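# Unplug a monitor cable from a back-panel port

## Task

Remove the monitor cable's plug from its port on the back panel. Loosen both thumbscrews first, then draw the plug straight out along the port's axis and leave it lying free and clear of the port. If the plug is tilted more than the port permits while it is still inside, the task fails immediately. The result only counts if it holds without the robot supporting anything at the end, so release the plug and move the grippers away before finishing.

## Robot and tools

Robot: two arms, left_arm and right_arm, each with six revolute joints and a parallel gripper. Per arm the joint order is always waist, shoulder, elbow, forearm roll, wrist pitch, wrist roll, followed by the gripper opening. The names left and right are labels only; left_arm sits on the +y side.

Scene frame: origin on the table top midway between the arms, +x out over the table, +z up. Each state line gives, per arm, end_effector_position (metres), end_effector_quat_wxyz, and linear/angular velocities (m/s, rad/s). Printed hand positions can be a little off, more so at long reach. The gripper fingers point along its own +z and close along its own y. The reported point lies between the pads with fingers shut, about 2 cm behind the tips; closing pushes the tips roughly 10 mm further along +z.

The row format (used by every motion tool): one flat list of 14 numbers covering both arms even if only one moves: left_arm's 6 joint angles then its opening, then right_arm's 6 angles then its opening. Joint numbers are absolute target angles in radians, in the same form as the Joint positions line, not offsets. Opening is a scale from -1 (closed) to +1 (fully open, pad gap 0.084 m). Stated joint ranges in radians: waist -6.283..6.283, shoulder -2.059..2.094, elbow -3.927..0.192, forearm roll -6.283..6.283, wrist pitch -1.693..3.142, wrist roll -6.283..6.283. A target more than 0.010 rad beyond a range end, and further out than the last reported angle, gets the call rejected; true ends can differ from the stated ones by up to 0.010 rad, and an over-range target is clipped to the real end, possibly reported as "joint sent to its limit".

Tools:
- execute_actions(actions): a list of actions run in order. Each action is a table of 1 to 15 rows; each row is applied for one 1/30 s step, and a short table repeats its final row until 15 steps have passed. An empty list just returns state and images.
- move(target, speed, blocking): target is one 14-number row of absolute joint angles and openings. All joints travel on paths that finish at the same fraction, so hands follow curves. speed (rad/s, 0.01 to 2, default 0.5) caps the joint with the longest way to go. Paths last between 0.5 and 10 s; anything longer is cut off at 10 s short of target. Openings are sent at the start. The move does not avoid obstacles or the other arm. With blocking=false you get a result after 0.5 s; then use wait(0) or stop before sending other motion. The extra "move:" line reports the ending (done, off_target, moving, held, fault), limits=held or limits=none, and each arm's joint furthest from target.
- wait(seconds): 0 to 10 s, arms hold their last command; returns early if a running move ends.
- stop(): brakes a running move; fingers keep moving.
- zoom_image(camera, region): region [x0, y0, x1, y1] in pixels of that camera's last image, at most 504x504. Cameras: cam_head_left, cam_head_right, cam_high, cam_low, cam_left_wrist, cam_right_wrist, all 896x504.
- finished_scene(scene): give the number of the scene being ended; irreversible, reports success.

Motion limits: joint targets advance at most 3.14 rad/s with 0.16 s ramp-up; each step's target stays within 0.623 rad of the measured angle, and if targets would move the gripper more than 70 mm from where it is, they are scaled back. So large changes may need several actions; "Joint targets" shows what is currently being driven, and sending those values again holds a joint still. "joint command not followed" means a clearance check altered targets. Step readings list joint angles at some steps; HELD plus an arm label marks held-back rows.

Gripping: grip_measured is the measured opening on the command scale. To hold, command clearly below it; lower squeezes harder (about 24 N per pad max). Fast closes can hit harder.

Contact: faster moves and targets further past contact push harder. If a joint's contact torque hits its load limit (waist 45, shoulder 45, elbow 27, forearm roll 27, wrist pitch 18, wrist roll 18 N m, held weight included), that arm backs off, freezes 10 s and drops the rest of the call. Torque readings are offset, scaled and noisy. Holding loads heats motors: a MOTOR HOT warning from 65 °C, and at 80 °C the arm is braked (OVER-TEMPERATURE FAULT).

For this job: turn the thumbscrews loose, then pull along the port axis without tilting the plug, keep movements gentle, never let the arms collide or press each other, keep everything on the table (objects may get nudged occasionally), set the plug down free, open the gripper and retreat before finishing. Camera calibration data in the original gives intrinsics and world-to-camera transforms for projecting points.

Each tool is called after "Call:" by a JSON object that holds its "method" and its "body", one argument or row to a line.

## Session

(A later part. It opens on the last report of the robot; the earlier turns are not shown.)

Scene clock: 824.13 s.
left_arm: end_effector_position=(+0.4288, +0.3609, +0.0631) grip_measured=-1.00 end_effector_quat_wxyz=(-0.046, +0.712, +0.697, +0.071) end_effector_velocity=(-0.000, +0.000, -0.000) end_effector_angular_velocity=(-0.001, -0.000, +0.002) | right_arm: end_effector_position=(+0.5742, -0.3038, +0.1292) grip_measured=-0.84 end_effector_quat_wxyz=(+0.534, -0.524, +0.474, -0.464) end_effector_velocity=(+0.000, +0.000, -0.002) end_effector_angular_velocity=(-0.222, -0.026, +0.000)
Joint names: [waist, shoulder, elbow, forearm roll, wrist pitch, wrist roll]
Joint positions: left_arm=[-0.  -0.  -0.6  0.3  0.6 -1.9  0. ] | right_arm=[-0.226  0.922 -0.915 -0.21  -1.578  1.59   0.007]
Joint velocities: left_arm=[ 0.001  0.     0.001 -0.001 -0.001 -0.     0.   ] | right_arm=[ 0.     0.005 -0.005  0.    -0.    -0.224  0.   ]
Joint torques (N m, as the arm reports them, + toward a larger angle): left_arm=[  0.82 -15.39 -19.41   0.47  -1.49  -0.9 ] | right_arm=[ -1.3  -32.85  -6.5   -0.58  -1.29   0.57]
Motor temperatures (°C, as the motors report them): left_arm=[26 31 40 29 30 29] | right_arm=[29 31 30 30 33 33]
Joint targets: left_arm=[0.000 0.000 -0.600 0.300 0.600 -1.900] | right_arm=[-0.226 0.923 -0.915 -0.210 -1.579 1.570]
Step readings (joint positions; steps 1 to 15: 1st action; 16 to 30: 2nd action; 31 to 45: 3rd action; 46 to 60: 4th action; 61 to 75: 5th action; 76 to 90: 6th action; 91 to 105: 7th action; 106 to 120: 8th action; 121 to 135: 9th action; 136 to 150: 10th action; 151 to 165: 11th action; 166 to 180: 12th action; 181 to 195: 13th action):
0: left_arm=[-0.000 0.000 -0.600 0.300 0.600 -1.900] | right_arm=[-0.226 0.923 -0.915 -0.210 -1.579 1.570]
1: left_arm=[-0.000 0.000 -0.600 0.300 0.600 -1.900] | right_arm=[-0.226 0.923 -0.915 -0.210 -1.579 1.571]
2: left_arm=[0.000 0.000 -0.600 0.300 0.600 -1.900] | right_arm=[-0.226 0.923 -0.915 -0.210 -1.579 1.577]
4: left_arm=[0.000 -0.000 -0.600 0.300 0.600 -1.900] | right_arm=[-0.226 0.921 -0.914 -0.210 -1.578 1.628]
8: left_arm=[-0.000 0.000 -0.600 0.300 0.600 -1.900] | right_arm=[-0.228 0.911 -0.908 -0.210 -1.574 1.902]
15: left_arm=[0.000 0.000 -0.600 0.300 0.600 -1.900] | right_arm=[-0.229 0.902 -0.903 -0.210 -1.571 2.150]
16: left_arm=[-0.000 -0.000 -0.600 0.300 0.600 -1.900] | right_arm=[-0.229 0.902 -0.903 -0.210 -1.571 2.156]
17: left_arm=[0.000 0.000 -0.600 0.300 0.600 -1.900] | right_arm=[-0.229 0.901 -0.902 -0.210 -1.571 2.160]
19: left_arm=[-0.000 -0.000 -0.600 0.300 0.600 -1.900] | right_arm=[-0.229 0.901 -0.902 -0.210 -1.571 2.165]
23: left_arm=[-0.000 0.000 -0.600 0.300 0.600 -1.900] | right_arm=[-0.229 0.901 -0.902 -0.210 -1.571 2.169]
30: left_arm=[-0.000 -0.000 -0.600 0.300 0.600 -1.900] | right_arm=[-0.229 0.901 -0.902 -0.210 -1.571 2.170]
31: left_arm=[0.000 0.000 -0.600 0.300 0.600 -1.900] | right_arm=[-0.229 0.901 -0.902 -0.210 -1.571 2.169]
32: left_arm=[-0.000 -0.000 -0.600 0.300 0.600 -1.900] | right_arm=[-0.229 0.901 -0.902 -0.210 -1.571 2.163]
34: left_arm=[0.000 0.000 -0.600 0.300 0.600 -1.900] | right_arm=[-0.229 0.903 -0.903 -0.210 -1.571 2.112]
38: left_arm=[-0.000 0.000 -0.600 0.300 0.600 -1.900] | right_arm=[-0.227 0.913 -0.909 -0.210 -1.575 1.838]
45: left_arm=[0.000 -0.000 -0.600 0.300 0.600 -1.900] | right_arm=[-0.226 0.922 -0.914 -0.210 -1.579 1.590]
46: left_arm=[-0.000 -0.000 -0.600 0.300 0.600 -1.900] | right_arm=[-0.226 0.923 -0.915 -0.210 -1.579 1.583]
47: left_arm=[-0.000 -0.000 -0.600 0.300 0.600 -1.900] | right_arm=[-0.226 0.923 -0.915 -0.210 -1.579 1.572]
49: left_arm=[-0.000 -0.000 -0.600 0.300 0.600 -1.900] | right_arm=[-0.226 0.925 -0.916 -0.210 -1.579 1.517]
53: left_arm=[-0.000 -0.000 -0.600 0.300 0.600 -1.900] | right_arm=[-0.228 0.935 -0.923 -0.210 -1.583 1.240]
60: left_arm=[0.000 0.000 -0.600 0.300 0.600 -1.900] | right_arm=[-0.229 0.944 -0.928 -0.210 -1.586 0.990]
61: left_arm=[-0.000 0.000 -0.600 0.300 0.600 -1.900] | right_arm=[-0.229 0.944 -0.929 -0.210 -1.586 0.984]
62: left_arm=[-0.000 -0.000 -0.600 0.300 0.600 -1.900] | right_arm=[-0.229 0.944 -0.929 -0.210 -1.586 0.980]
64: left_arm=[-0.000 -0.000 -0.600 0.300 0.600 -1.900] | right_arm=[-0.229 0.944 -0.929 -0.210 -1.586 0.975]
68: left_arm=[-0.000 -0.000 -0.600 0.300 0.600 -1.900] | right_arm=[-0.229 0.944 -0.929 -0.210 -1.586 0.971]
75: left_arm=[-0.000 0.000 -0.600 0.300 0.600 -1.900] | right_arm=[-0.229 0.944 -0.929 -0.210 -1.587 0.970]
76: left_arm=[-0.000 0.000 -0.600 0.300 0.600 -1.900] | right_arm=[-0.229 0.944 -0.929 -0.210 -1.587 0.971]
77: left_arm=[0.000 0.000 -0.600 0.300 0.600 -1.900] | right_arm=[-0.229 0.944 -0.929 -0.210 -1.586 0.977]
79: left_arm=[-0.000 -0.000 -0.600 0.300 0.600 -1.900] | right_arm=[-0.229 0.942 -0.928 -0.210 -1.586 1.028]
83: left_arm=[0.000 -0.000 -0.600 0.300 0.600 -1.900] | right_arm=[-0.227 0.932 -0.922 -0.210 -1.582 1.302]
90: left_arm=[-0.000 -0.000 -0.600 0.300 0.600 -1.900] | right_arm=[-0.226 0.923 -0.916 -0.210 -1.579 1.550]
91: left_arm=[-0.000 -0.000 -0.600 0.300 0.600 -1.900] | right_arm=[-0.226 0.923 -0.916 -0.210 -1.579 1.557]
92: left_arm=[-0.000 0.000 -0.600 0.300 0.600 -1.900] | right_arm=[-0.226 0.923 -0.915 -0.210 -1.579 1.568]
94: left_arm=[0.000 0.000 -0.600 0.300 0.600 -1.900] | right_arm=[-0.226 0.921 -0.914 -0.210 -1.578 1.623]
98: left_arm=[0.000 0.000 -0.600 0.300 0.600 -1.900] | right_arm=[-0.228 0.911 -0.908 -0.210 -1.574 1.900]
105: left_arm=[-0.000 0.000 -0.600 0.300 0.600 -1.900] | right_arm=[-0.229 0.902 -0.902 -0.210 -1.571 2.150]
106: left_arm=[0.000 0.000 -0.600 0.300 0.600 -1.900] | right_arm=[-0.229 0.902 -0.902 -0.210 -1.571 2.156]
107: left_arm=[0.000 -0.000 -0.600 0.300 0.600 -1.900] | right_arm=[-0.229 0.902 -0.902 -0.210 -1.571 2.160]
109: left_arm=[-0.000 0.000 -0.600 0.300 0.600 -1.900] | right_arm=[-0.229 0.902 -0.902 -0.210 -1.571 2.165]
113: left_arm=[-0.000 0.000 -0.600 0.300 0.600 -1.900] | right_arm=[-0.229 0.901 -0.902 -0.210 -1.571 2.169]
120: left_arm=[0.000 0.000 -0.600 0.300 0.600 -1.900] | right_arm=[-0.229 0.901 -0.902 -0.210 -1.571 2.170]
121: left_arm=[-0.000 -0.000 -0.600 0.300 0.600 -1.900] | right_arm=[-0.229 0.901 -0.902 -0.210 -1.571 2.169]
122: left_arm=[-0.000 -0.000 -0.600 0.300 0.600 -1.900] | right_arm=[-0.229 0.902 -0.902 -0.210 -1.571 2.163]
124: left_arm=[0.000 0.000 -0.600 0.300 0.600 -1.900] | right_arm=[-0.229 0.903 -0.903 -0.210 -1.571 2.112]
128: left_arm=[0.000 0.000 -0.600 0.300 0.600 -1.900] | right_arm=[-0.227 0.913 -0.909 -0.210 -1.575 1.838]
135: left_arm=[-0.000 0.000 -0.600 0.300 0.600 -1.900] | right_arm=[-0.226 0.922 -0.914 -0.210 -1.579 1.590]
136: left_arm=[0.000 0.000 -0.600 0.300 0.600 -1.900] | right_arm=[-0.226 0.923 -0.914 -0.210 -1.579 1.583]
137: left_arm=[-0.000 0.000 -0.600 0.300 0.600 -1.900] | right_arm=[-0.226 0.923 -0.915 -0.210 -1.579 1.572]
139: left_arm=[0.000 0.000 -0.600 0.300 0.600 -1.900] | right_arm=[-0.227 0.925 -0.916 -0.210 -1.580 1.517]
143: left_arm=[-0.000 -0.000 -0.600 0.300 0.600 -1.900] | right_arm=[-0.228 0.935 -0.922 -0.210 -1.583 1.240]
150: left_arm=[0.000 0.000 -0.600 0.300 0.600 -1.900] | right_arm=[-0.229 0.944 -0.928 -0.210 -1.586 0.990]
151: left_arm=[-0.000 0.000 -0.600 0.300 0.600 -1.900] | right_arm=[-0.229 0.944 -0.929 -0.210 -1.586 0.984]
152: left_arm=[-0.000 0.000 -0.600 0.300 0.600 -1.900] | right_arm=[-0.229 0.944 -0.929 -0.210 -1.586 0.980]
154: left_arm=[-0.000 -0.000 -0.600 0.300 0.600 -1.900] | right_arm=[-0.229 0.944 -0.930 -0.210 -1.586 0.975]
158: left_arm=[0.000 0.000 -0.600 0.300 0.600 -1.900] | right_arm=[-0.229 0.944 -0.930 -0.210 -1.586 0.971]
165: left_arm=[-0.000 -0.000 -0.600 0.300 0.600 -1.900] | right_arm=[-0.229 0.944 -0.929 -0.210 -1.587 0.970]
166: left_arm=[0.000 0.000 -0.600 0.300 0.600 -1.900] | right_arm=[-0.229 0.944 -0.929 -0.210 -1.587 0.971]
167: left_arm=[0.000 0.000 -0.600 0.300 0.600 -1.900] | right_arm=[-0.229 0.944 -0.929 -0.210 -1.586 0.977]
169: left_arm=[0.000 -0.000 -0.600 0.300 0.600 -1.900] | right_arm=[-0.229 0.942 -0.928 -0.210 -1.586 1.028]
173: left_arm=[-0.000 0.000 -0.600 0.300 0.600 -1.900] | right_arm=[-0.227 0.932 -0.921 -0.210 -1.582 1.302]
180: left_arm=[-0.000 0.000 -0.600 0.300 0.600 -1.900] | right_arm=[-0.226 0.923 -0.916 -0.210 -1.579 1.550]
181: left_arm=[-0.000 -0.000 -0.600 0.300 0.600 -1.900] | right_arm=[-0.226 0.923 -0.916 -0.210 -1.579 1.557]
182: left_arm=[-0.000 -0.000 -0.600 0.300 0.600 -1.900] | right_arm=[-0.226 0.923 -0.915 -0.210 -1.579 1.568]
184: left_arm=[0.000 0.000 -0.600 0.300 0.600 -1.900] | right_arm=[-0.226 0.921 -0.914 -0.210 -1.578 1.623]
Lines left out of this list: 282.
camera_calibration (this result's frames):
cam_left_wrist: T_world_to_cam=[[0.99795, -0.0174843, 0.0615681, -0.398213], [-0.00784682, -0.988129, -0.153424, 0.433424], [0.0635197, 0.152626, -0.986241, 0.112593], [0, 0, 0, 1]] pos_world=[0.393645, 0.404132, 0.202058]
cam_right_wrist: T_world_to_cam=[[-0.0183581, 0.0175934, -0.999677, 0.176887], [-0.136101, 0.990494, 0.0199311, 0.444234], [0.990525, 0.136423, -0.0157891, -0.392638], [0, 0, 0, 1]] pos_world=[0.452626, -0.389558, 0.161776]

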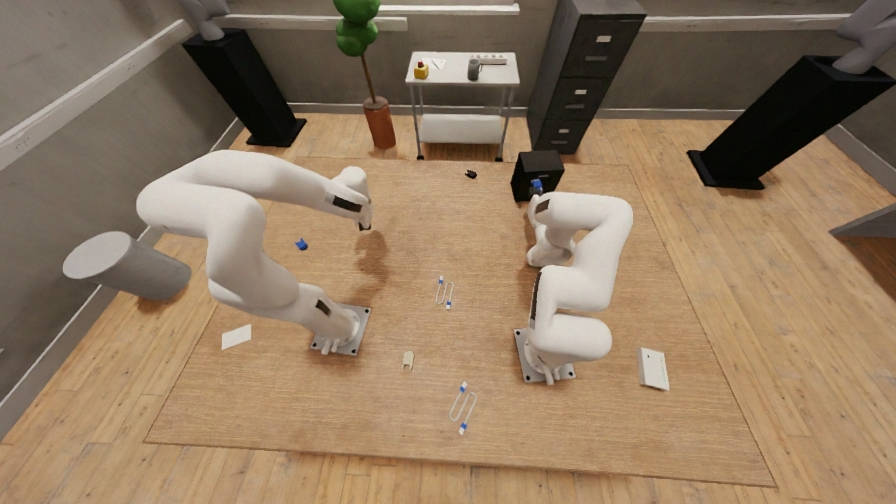

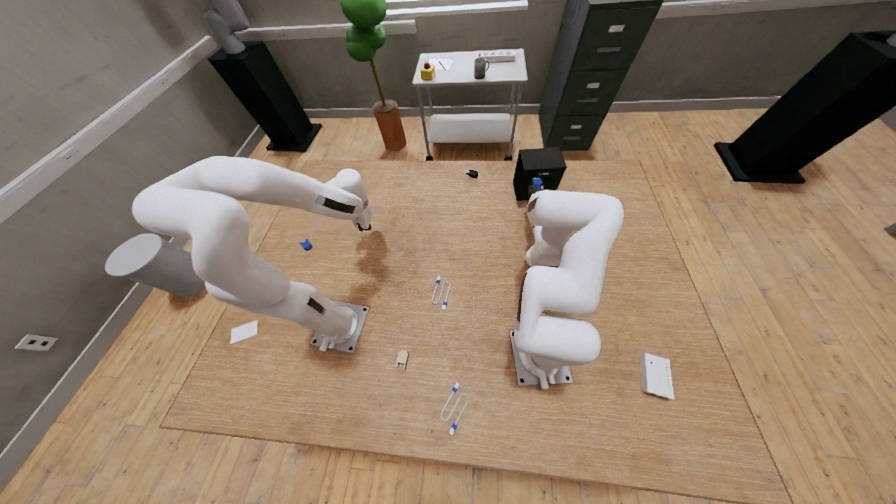

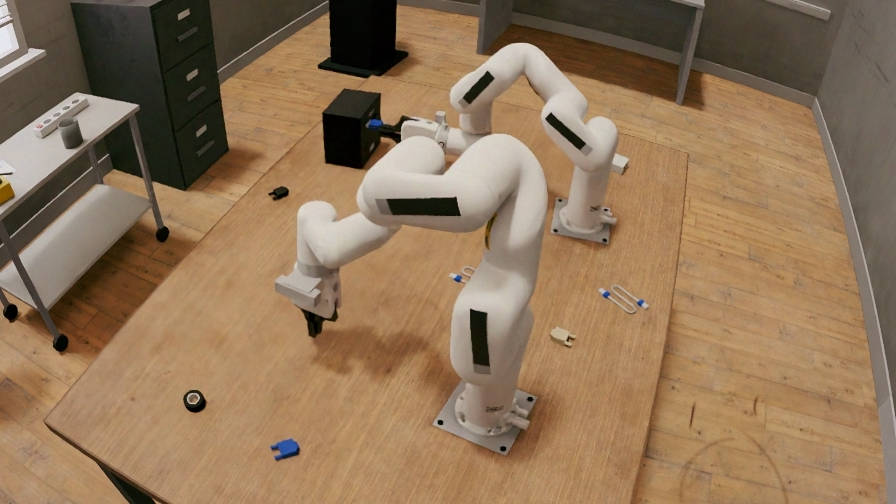

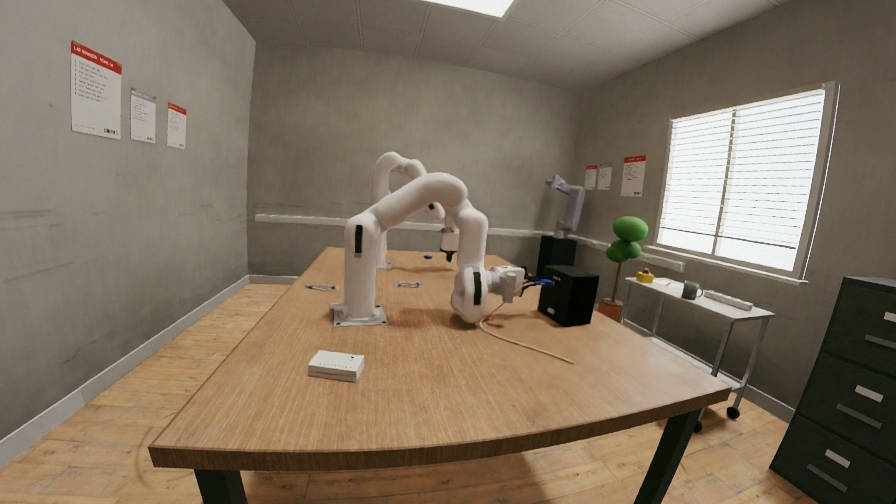

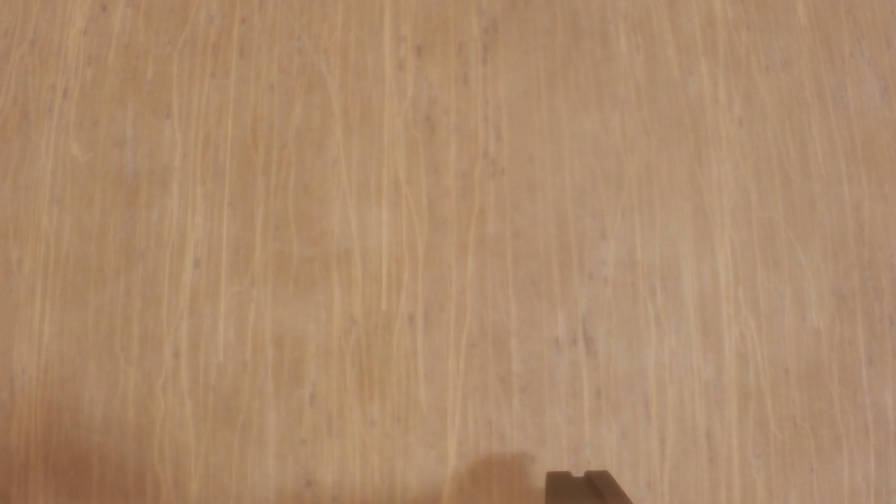

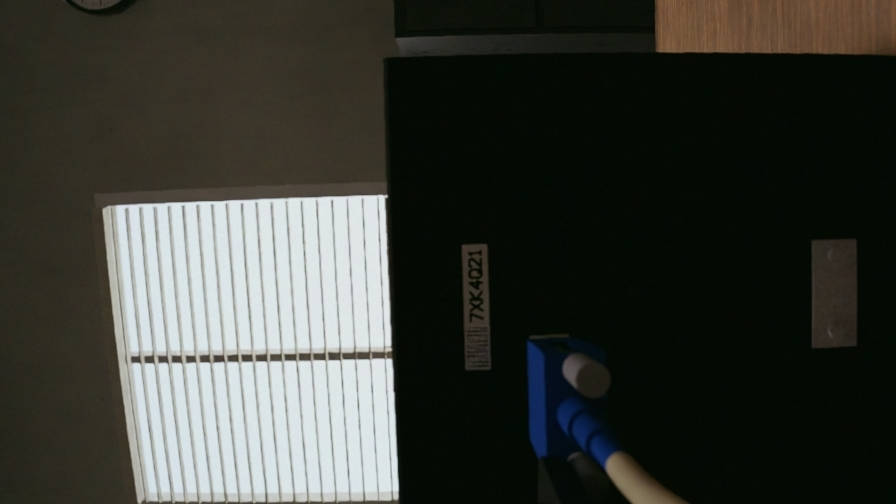

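Pull again from this side (roll +π), gripping at the shallower pose.

Call:
{"method": "execute_actions", "body": {
  "actions": [
    [[0,0,-0.6,0.3,0.6,-1.9,-1,-0.226,0.9228,-0.9153,-0.21,-1.5786,1.57,-0.2]],
    [[0,0,-0.6,0.3,0.6,-1.9,-1,-0.258,0.925,-0.9255,-0.242,-1.5705,1.572,-0.2]],
    [[0,0,-0.6,0.3,0.6,-1.9,-1,-0.2903,0.927,-0.9356,-0.2738,-1.5624,1.573,-0.2]],
    [[0,0,-0.6,0.3,0.6,-1.9,-1,-0.286,0.9328,-0.96,-0.2695,-1.5438,1.578,-0.2]],
    [[0,0,-0.6,0.3,0.6,-1.9,-1,-0.2818,0.9386,-0.9845,-0.2653,-1.5251,1.5826,-0.2]],
    [[0,0,-0.6,0.3,0.6,-1.9,-1,-0.2818,0.9386,-0.9845,-0.2653,-1.5251,1.5826,-0.2]],
    [[0,0,-0.6,0.3,0.6,-1.9,-1,-0.2818,0.9386,-0.9845,-0.2653,-1.5251,1.5826,-1]],
    [[0,0,-0.6,0.3,0.6,-1.9,-1,-0.2818,0.9386,-0.9845,-0.2653,-1.5251,1.5826,-1]]
  ]
}}

Call:
{"method": "move", "body": {
  "target": [0,0,-0.6,0.3,0.6,-1.9,-1,-0.2846,0.9347,-0.9682,-0.2681,-1.5375,1.5795,-1],
  "speed": 0.01
}}

Call:
{"method": "zoom_image", "body": {
  "camera": "cam_high",
  "region": [320,80,460,170]
}}

Scene clock: 844.03 s.
left_arm: end_effector_position=(+0.4288, +0.3609, +0.0631) grip_measured=-1.00 end_effector_quat_wxyz=(-0.046, +0.712, +0.697, +0.071) end_effector_velocity=(+0.000, -0.000, +0.001) end_effector_angular_velocity=(-0.000, -0.001, -0.000) | right_arm: end_effector_position=(+0.5920, -0.3243, +0.1294) grip_measured=-0.65 end_effector_quat_wxyz=(+0.529, -0.529, +0.469, -0.469) end_effector_velocity=(-0.000, +0.000, -0.001) end_effector_angular_velocity=(+0.000, +0.003, +0.000)
Joint names: [waist, shoulder, elbow, forearm roll, wrist pitch, wrist roll]
Joint positions: left_arm=[-0.   0.  -0.6  0.3  0.6 -1.9  0. ] | right_arm=[-0.282  0.938 -0.984 -0.265 -1.526  1.583  0.016]
Joint velocities: left_arm=[ 0.    -0.001 -0.    -0.    -0.     0.     0.   ] | right_arm=[-0.     0.001 -0.    -0.     0.002  0.    -0.   ]
Joint torques (N m, as the arm reports them, + toward a larger angle): left_arm=[ -0.25 -15.36 -19.34   0.33  -1.4   -0.47] | right_arm=[  0.21 -33.92 -13.57  -0.12   1.79   0.33]
Motor temperatures (°C, as the motors report them): left_arm=[26 31 40 29 30 29] | right_arm=[29 31 30 30 33 33]
Joint targets: left_arm=[0.000 0.000 -0.600 0.300 0.600 -1.900] | right_arm=[-0.282 0.939 -0.984 -0.265 -1.525 1.583]
Step readings (joint positions; steps 1 to 15: 1st action; 16 to 30: 2nd action; 31 to 45: 3rd action; 46 to 60: 4th action; 61 to 75: 5th action; 76 to 90: 6th action; 91 to 105: 7th action; 106 to 120: 8th action):
0: left_arm=[0.000 0.000 -0.600 0.300 0.600 -1.900] | right_arm=[-0.226 0.923 -0.915 -0.210 -1.579 1.570]
1: left_arm=[0.000 0.000 -0.600 0.300 0.600 -1.900] | right_arm=[-0.226 0.923 -0.915 -0.210 -1.579 1.570]
2: left_arm=[-0.000 -0.000 -0.600 0.300 0.600 -1.900] | right_arm=[-0.226 0.923 -0.915 -0.210 -1.579 1.570]
4: left_arm=[-0.000 -0.000 -0.600 0.300 0.600 -1.900] | right_arm=[-0.226 0.923 -0.915 -0.210 -1.579 1.570]
8: left_arm=[0.000 0.000 -0.600 0.300 0.600 -1.900] | right_arm=[-0.226 0.923 -0.915 -0.210 -1.579 1.570]
15: left_arm=[-0.000 0.000 -0.600 0.300 0.600 -1.900] | right_arm=[-0.226 0.923 -0.915 -0.210 -1.579 1.570]
16: left_arm=[-0.000 0.000 -0.600 0.300 0.600 -1.900] | right_arm=[-0.226 0.923 -0.915 -0.211 -1.578 1.570]
17: left_arm=[-0.000 -0.000 -0.600 0.300 0.600 -1.900] | right_arm=[-0.230 0.923 -0.917 -0.216 -1.577 1.570]
19: left_arm=[-0.000 -0.000 -0.600 0.300 0.600 -1.900] | right_arm=[-0.246 0.924 -0.922 -0.230 -1.573 1.571]
23: left_arm=[-0.000 -0.000 -0.600 0.300 0.600 -1.900] | right_arm=[-0.256 0.925 -0.925 -0.240 -1.571 1.572]
30: left_arm=[0.000 0.000 -0.600 0.300 0.600 -1.900] | right_arm=[-0.258 0.925 -0.925 -0.242 -1.571 1.572]
31: left_arm=[-0.000 -0.000 -0.600 0.300 0.600 -1.900] | right_arm=[-0.258 0.925 -0.926 -0.242 -1.570 1.572]
32: left_arm=[-0.000 0.000 -0.600 0.300 0.600 -1.900] | right_arm=[-0.262 0.925 -0.927 -0.248 -1.569 1.572]
34: left_arm=[0.000 0.000 -0.600 0.300 0.600 -1.900] | right_arm=[-0.278 0.926 -0.932 -0.262 -1.565 1.573]
38: left_arm=[0.000 0.000 -0.600 0.300 0.600 -1.900] | right_arm=[-0.288 0.927 -0.935 -0.272 -1.563 1.573]
45: left_arm=[-0.000 0.000 -0.600 0.300 0.600 -1.900] | right_arm=[-0.290 0.927 -0.935 -0.274 -1.562 1.573]
46: left_arm=[0.000 0.000 -0.600 0.300 0.600 -1.900] | right_arm=[-0.290 0.927 -0.936 -0.274 -1.562 1.573]
47: left_arm=[-0.000 -0.000 -0.600 0.300 0.600 -1.900] | right_arm=[-0.289 0.928 -0.940 -0.273 -1.558 1.574]
49: left_arm=[0.000 -0.000 -0.600 0.300 0.600 -1.900] | right_arm=[-0.288 0.931 -0.951 -0.271 -1.550 1.576]
53: left_arm=[-0.000 0.000 -0.600 0.300 0.600 -1.900] | right_arm=[-0.286 0.933 -0.958 -0.270 -1.545 1.578]
60: left_arm=[-0.000 0.000 -0.600 0.300 0.600 -1.900] | right_arm=[-0.286 0.933 -0.960 -0.270 -1.544 1.578]
61: left_arm=[-0.000 -0.000 -0.600 0.300 0.600 -1.900] | right_arm=[-0.286 0.933 -0.960 -0.269 -1.544 1.578]
62: left_arm=[-0.000 -0.000 -0.600 0.300 0.600 -1.900] | right_arm=[-0.285 0.934 -0.964 -0.269 -1.540 1.579]
64: left_arm=[0.000 -0.000 -0.600 0.300 0.600 -1.900] | right_arm=[-0.283 0.937 -0.976 -0.267 -1.532 1.581]
68: left_arm=[0.000 0.000 -0.600 0.300 0.600 -1.900] | right_arm=[-0.283 0.939 -0.981 -0.265 -1.527 1.582]
75: left_arm=[-0.000 0.000 -0.600 0.300 0.600 -1.900] | right_arm=[-0.282 0.939 -0.983 -0.265 -1.526 1.583]
76: left_arm=[-0.000 0.000 -0.600 0.300 0.600 -1.900] | right_arm=[-0.282 0.939 -0.984 -0.265 -1.526 1.583]
77: left_arm=[-0.000 -0.000 -0.600 0.300 0.600 -1.900] | right_arm=[-0.282 0.939 -0.984 -0.265 -1.525 1.583]
79: left_arm=[0.000 0.000 -0.600 0.300 0.600 -1.900] | right_arm=[-0.282 0.939 -0.984 -0.265 -1.525 1.583]
83: left_arm=[-0.000 -0.000 -0.600 0.300 0.600 -1.900] | right_arm=[-0.282 0.939 -0.984 -0.265 -1.525 1.583]
90: left_arm=[-0.000 0.000 -0.600 0.300 0.600 -1.900] | right_arm=[-0.282 0.939 -0.984 -0.265 -1.525 1.583]
91: left_arm=[-0.000 -0.000 -0.600 0.300 0.600 -1.900] | right_arm=[-0.282 0.939 -0.984 -0.265 -1.525 1.583]
92: left_arm=[-0.000 -0.000 -0.600 0.300 0.600 -1.900] | right_arm=[-0.282 0.939 -0.984 -0.265 -1.525 1.583]
94: left_arm=[0.000 -0.000 -0.600 0.300 0.600 -1.900] | right_arm=[-0.282 0.938 -0.984 -0.265 -1.527 1.583]
98: left_arm=[-0.000 -0.000 -0.600 0.300 0.600 -1.900] | right_arm=[-0.282 0.938 -0.984 -0.265 -1.527 1.583]
105: left_arm=[-0.000 -0.000 -0.600 0.300 0.600 -1.900] | right_arm=[-0.282 0.938 -0.984 -0.265 -1.526 1.583]
106: left_arm=[0.000 0.000 -0.600 0.300 0.600 -1.900] | right_arm=[-0.282 0.938 -0.984 -0.265 -1.526 1.583]
107: left_arm=[-0.000 0.000 -0.600 0.300 0.600 -1.900] | right_arm=[-0.282 0.938 -0.984 -0.265 -1.526 1.583]
109: left_arm=[-0.000 -0.000 -0.600 0.300 0.600 -1.900] | right_arm=[-0.282 0.938 -0.984 -0.265 -1.526 1.583]
113: left_arm=[-0.000 0.000 -0.600 0.300 0.600 -1.900] | right_arm=[-0.282 0.938 -0.984 -0.265 -1.526 1.583]
120: Joint positions above
camera_calibration (this result's frames):
cam_left_wrist: T_world_to_cam=[[0.99795, -0.0174839, 0.0615678, -0.398213], [-0.00784646, -0.988129, -0.153424, 0.433424], [0.0635194, 0.152626, -0.986241, 0.112593], [0, 0, 0, 1]] pos_world=[0.393645, 0.404132, 0.202058]
cam_right_wrist: T_world_to_cam=[[-0.0164267, -0.00342208, -0.999859, 0.169804], [-0.135734, 0.990745, -0.0011609, 0.469499], [0.990609, 0.135696, -0.0167392, -0.407694], [0, 0, 0, 1]] pos_world=[0.470382, -0.409249, 0.1635]

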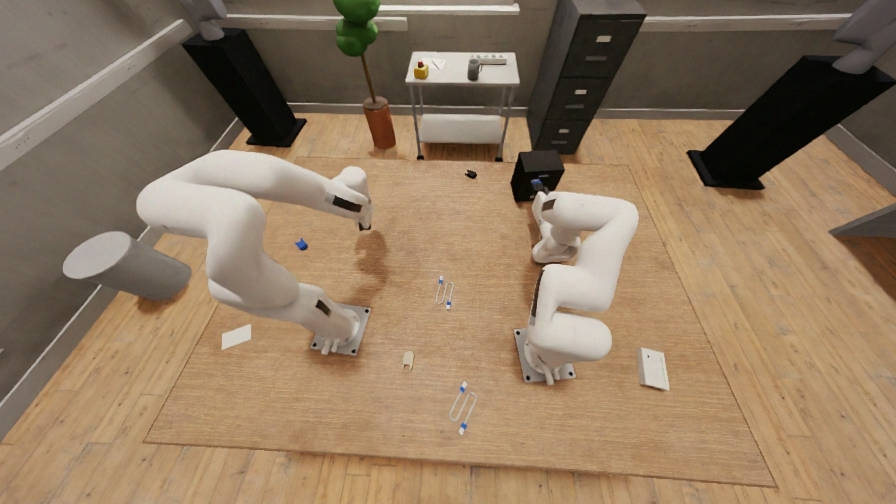

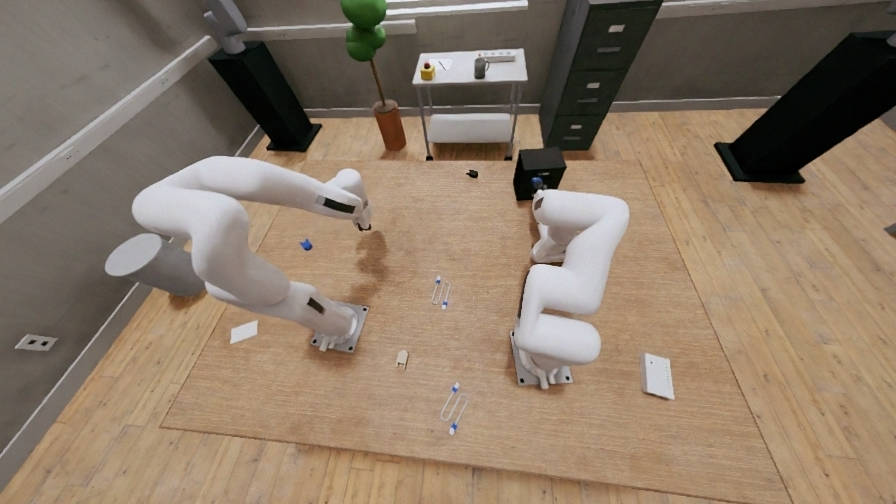

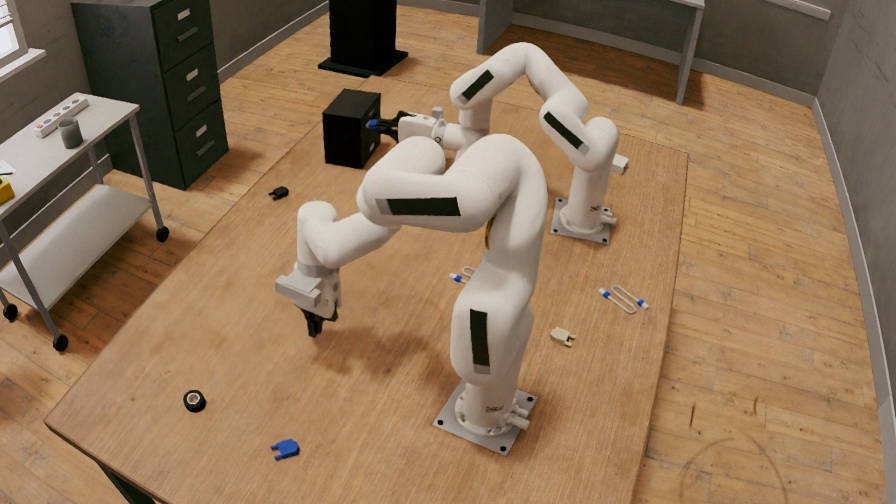

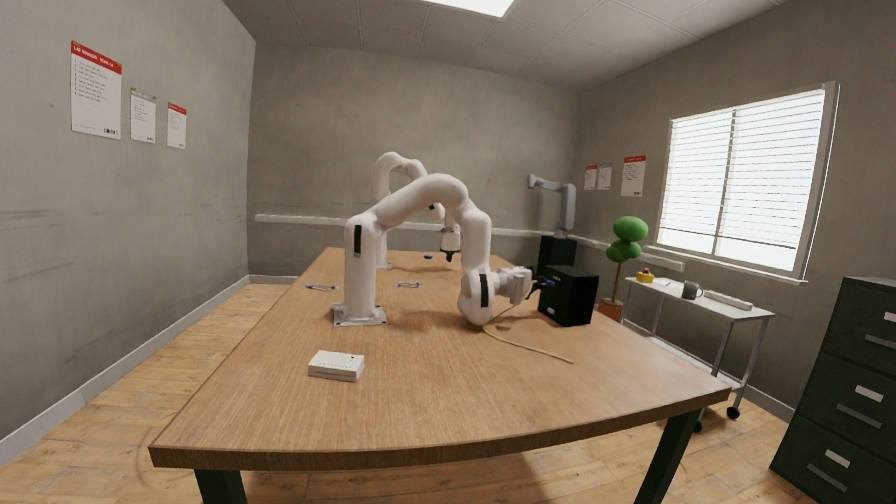

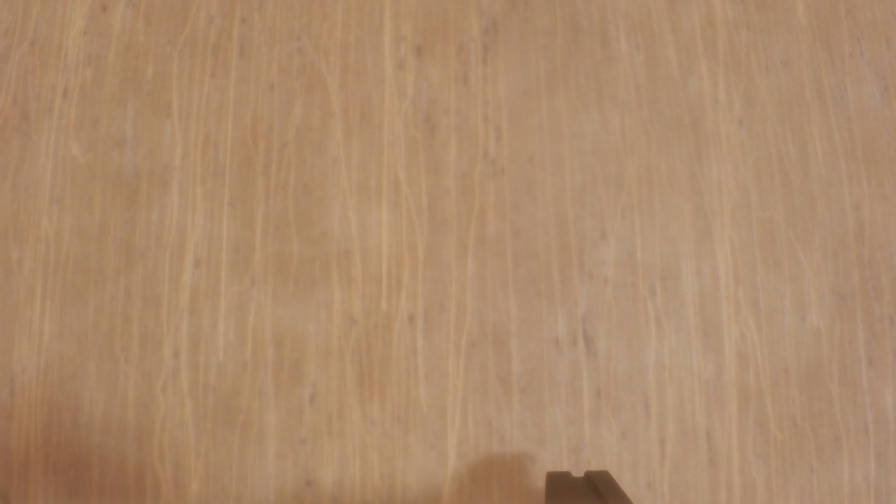

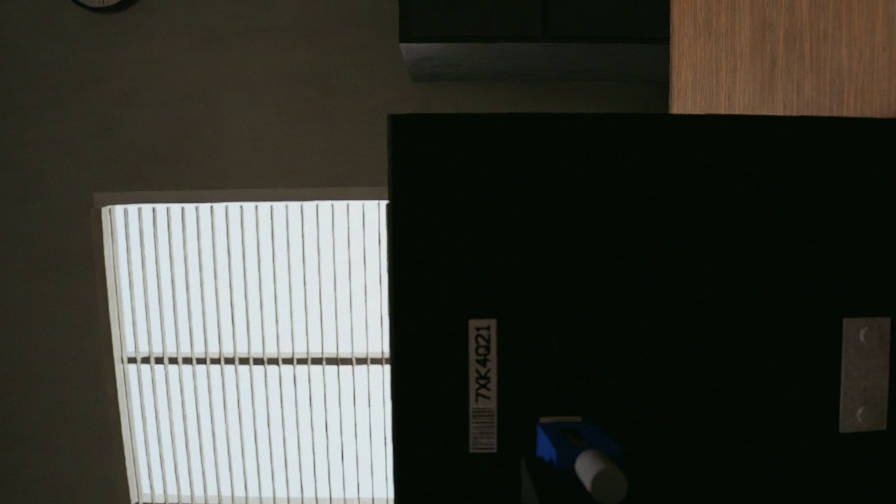

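Scene clock: 845.87 s.
left_arm: end_effector_position=(+0.4288, +0.3609, +0.0631) grip_measured=-1.00 end_effector_quat_wxyz=(-0.046, +0.712, +0.697, +0.071) end_effector_velocity=(+0.000, -0.000, +0.000) end_effector_angular_velocity=(-0.000, -0.000, -0.001) | right_arm: end_effector_position=(+0.5874, -0.3245, +0.1293) grip_measured=-0.65 end_effector_quat_wxyz=(+0.529, -0.529, +0.469, -0.469) end_effector_velocity=(-0.000, -0.000, +0.001) end_effector_angular_velocity=(-0.000, -0.002, -0.000)
Joint names: [waist, shoulder, elbow, forearm roll, wrist pitch, wrist roll]
Joint positions: left_arm=[-0.   0.  -0.6  0.3  0.6 -1.9  0. ] | right_arm=[-0.284  0.935 -0.968 -0.268 -1.538  1.58   0.016]
Joint velocities: left_arm=[-0.001  0.    -0.    -0.    -0.     0.001  0.   ] | right_arm=[ 0.    -0.001  0.     0.    -0.001 -0.     0.   ]
Joint torques (N m, as the arm reports them, + toward a larger angle): left_arm=[  0.3  -14.74 -19.44   0.71  -1.02  -0.74] | right_arm=[ -5.48 -29.84   0.52  -0.39  -3.21   0.29]
Motor temperatures (°C, as the motors report them): left_arm=[26 31 40 29 30 29] | right_arm=[29 31 30 30 33 33]
Joint targets: left_arm=[0.000 0.000 -0.600 0.300 0.600 -1.900] | right_arm=[-0.285 0.935 -0.968 -0.268 -1.538 1.579]
move: done; limits=none; left_arm: farthest joint: the waist, 0.000 radians from its target (0.000 radians at the start); right_arm: farthest joint: the waist, 0.000 radians from its target (0.003 radians at the start)
camera_calibration (this result's frames):
cam_left_wrist: T_world_to_cam=[[0.99795, -0.0174843, 0.0615682, -0.398213], [-0.00784683, -0.988129, -0.153424, 0.433424], [0.0635198, 0.152626, -0.986241, 0.112593], [0, 0, 0, 1]] pos_world=[0.393645, 0.404132, 0.202058]
cam_right_wrist: T_world_to_cam=[[-0.0164618, -0.00341603, -0.999859, 0.169617], [-0.136527, 0.990636, -0.00113672, 0.469464], [0.9905, 0.136489, -0.016774, -0.402713], [0, 0, 0, 1]] pos_world=[0.465773, -0.409522, 0.163371]

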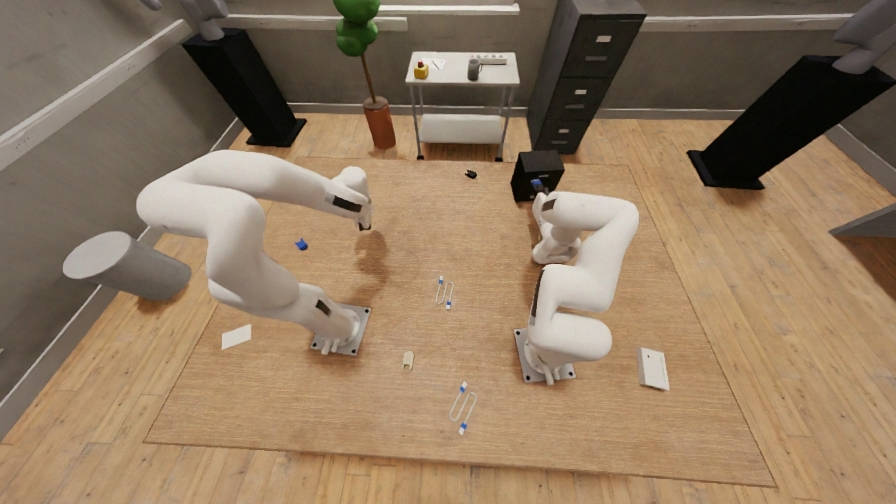

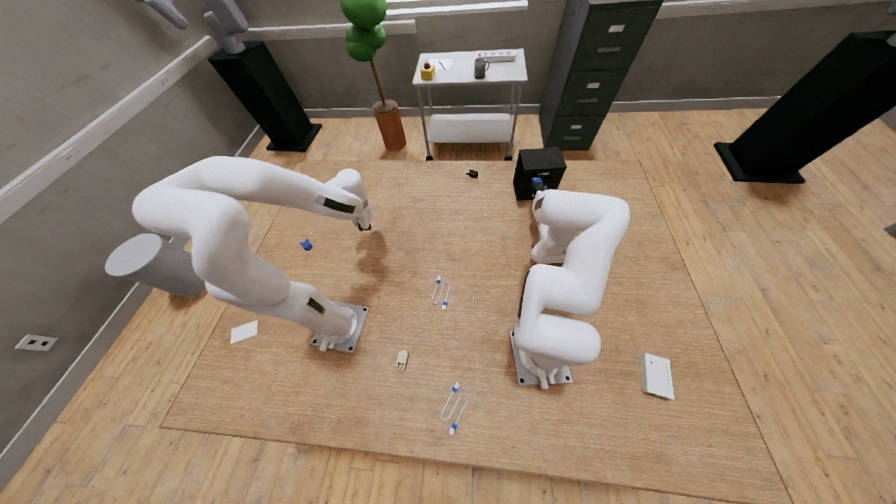

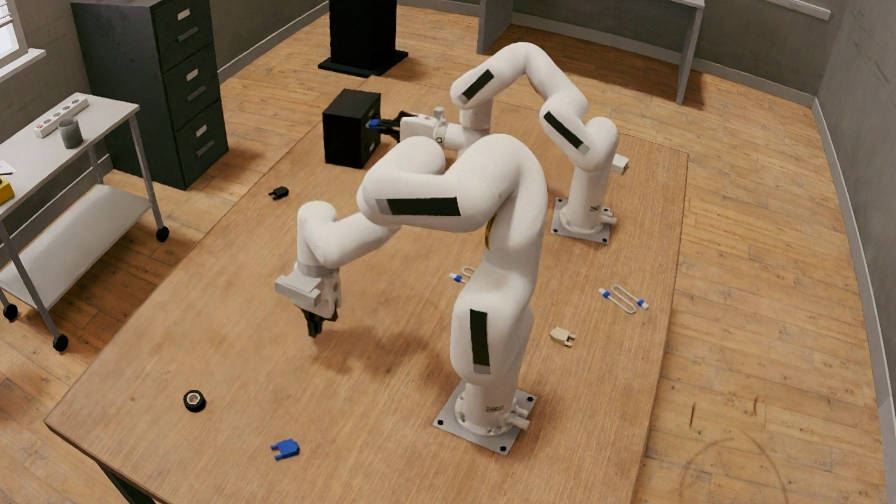

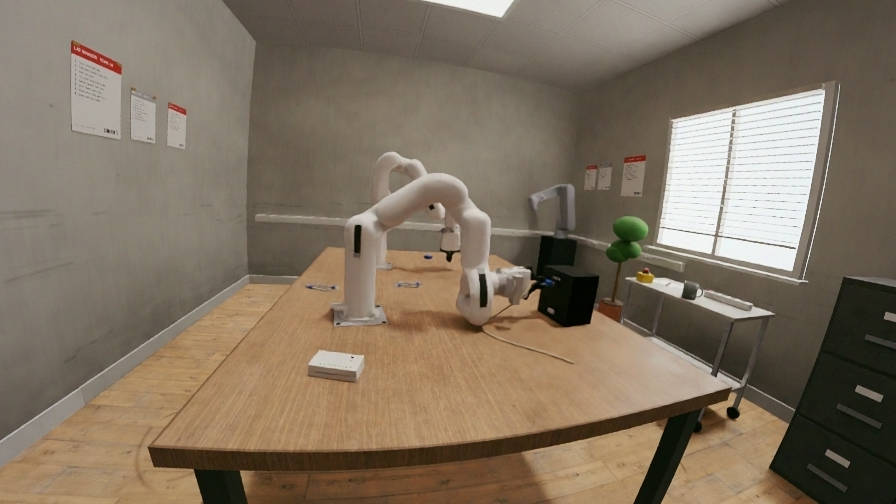

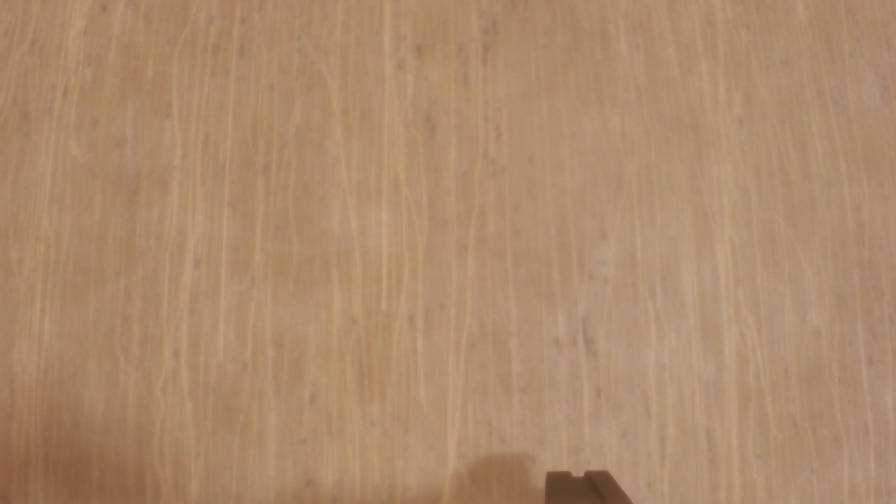

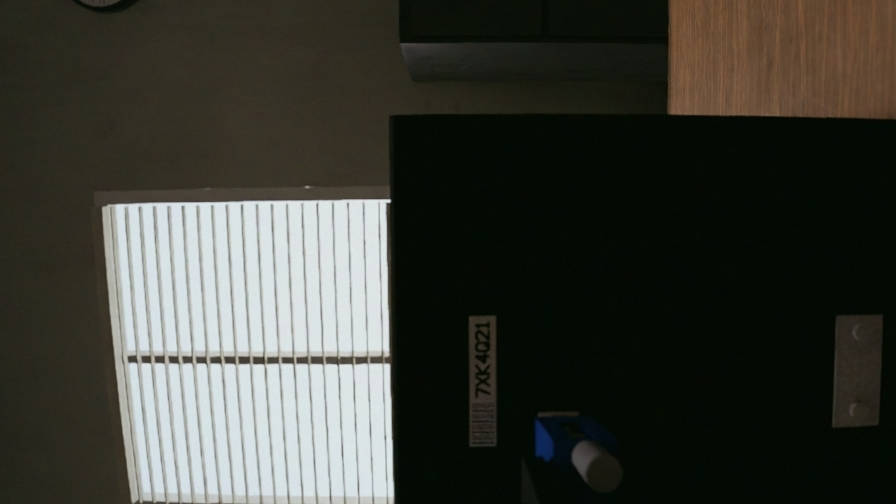

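Region (320, 80, 460, 170) of cam_high's 896x504 image, scaled by 3.600, with more detail than that image has; it fills the top 324 rows of this view, and the rest is white.

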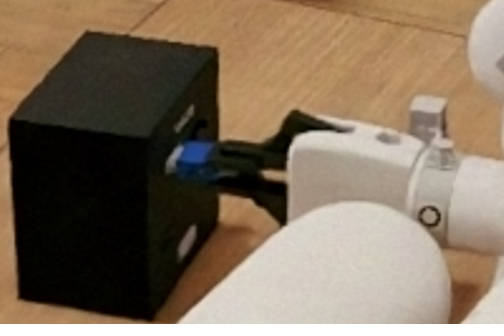

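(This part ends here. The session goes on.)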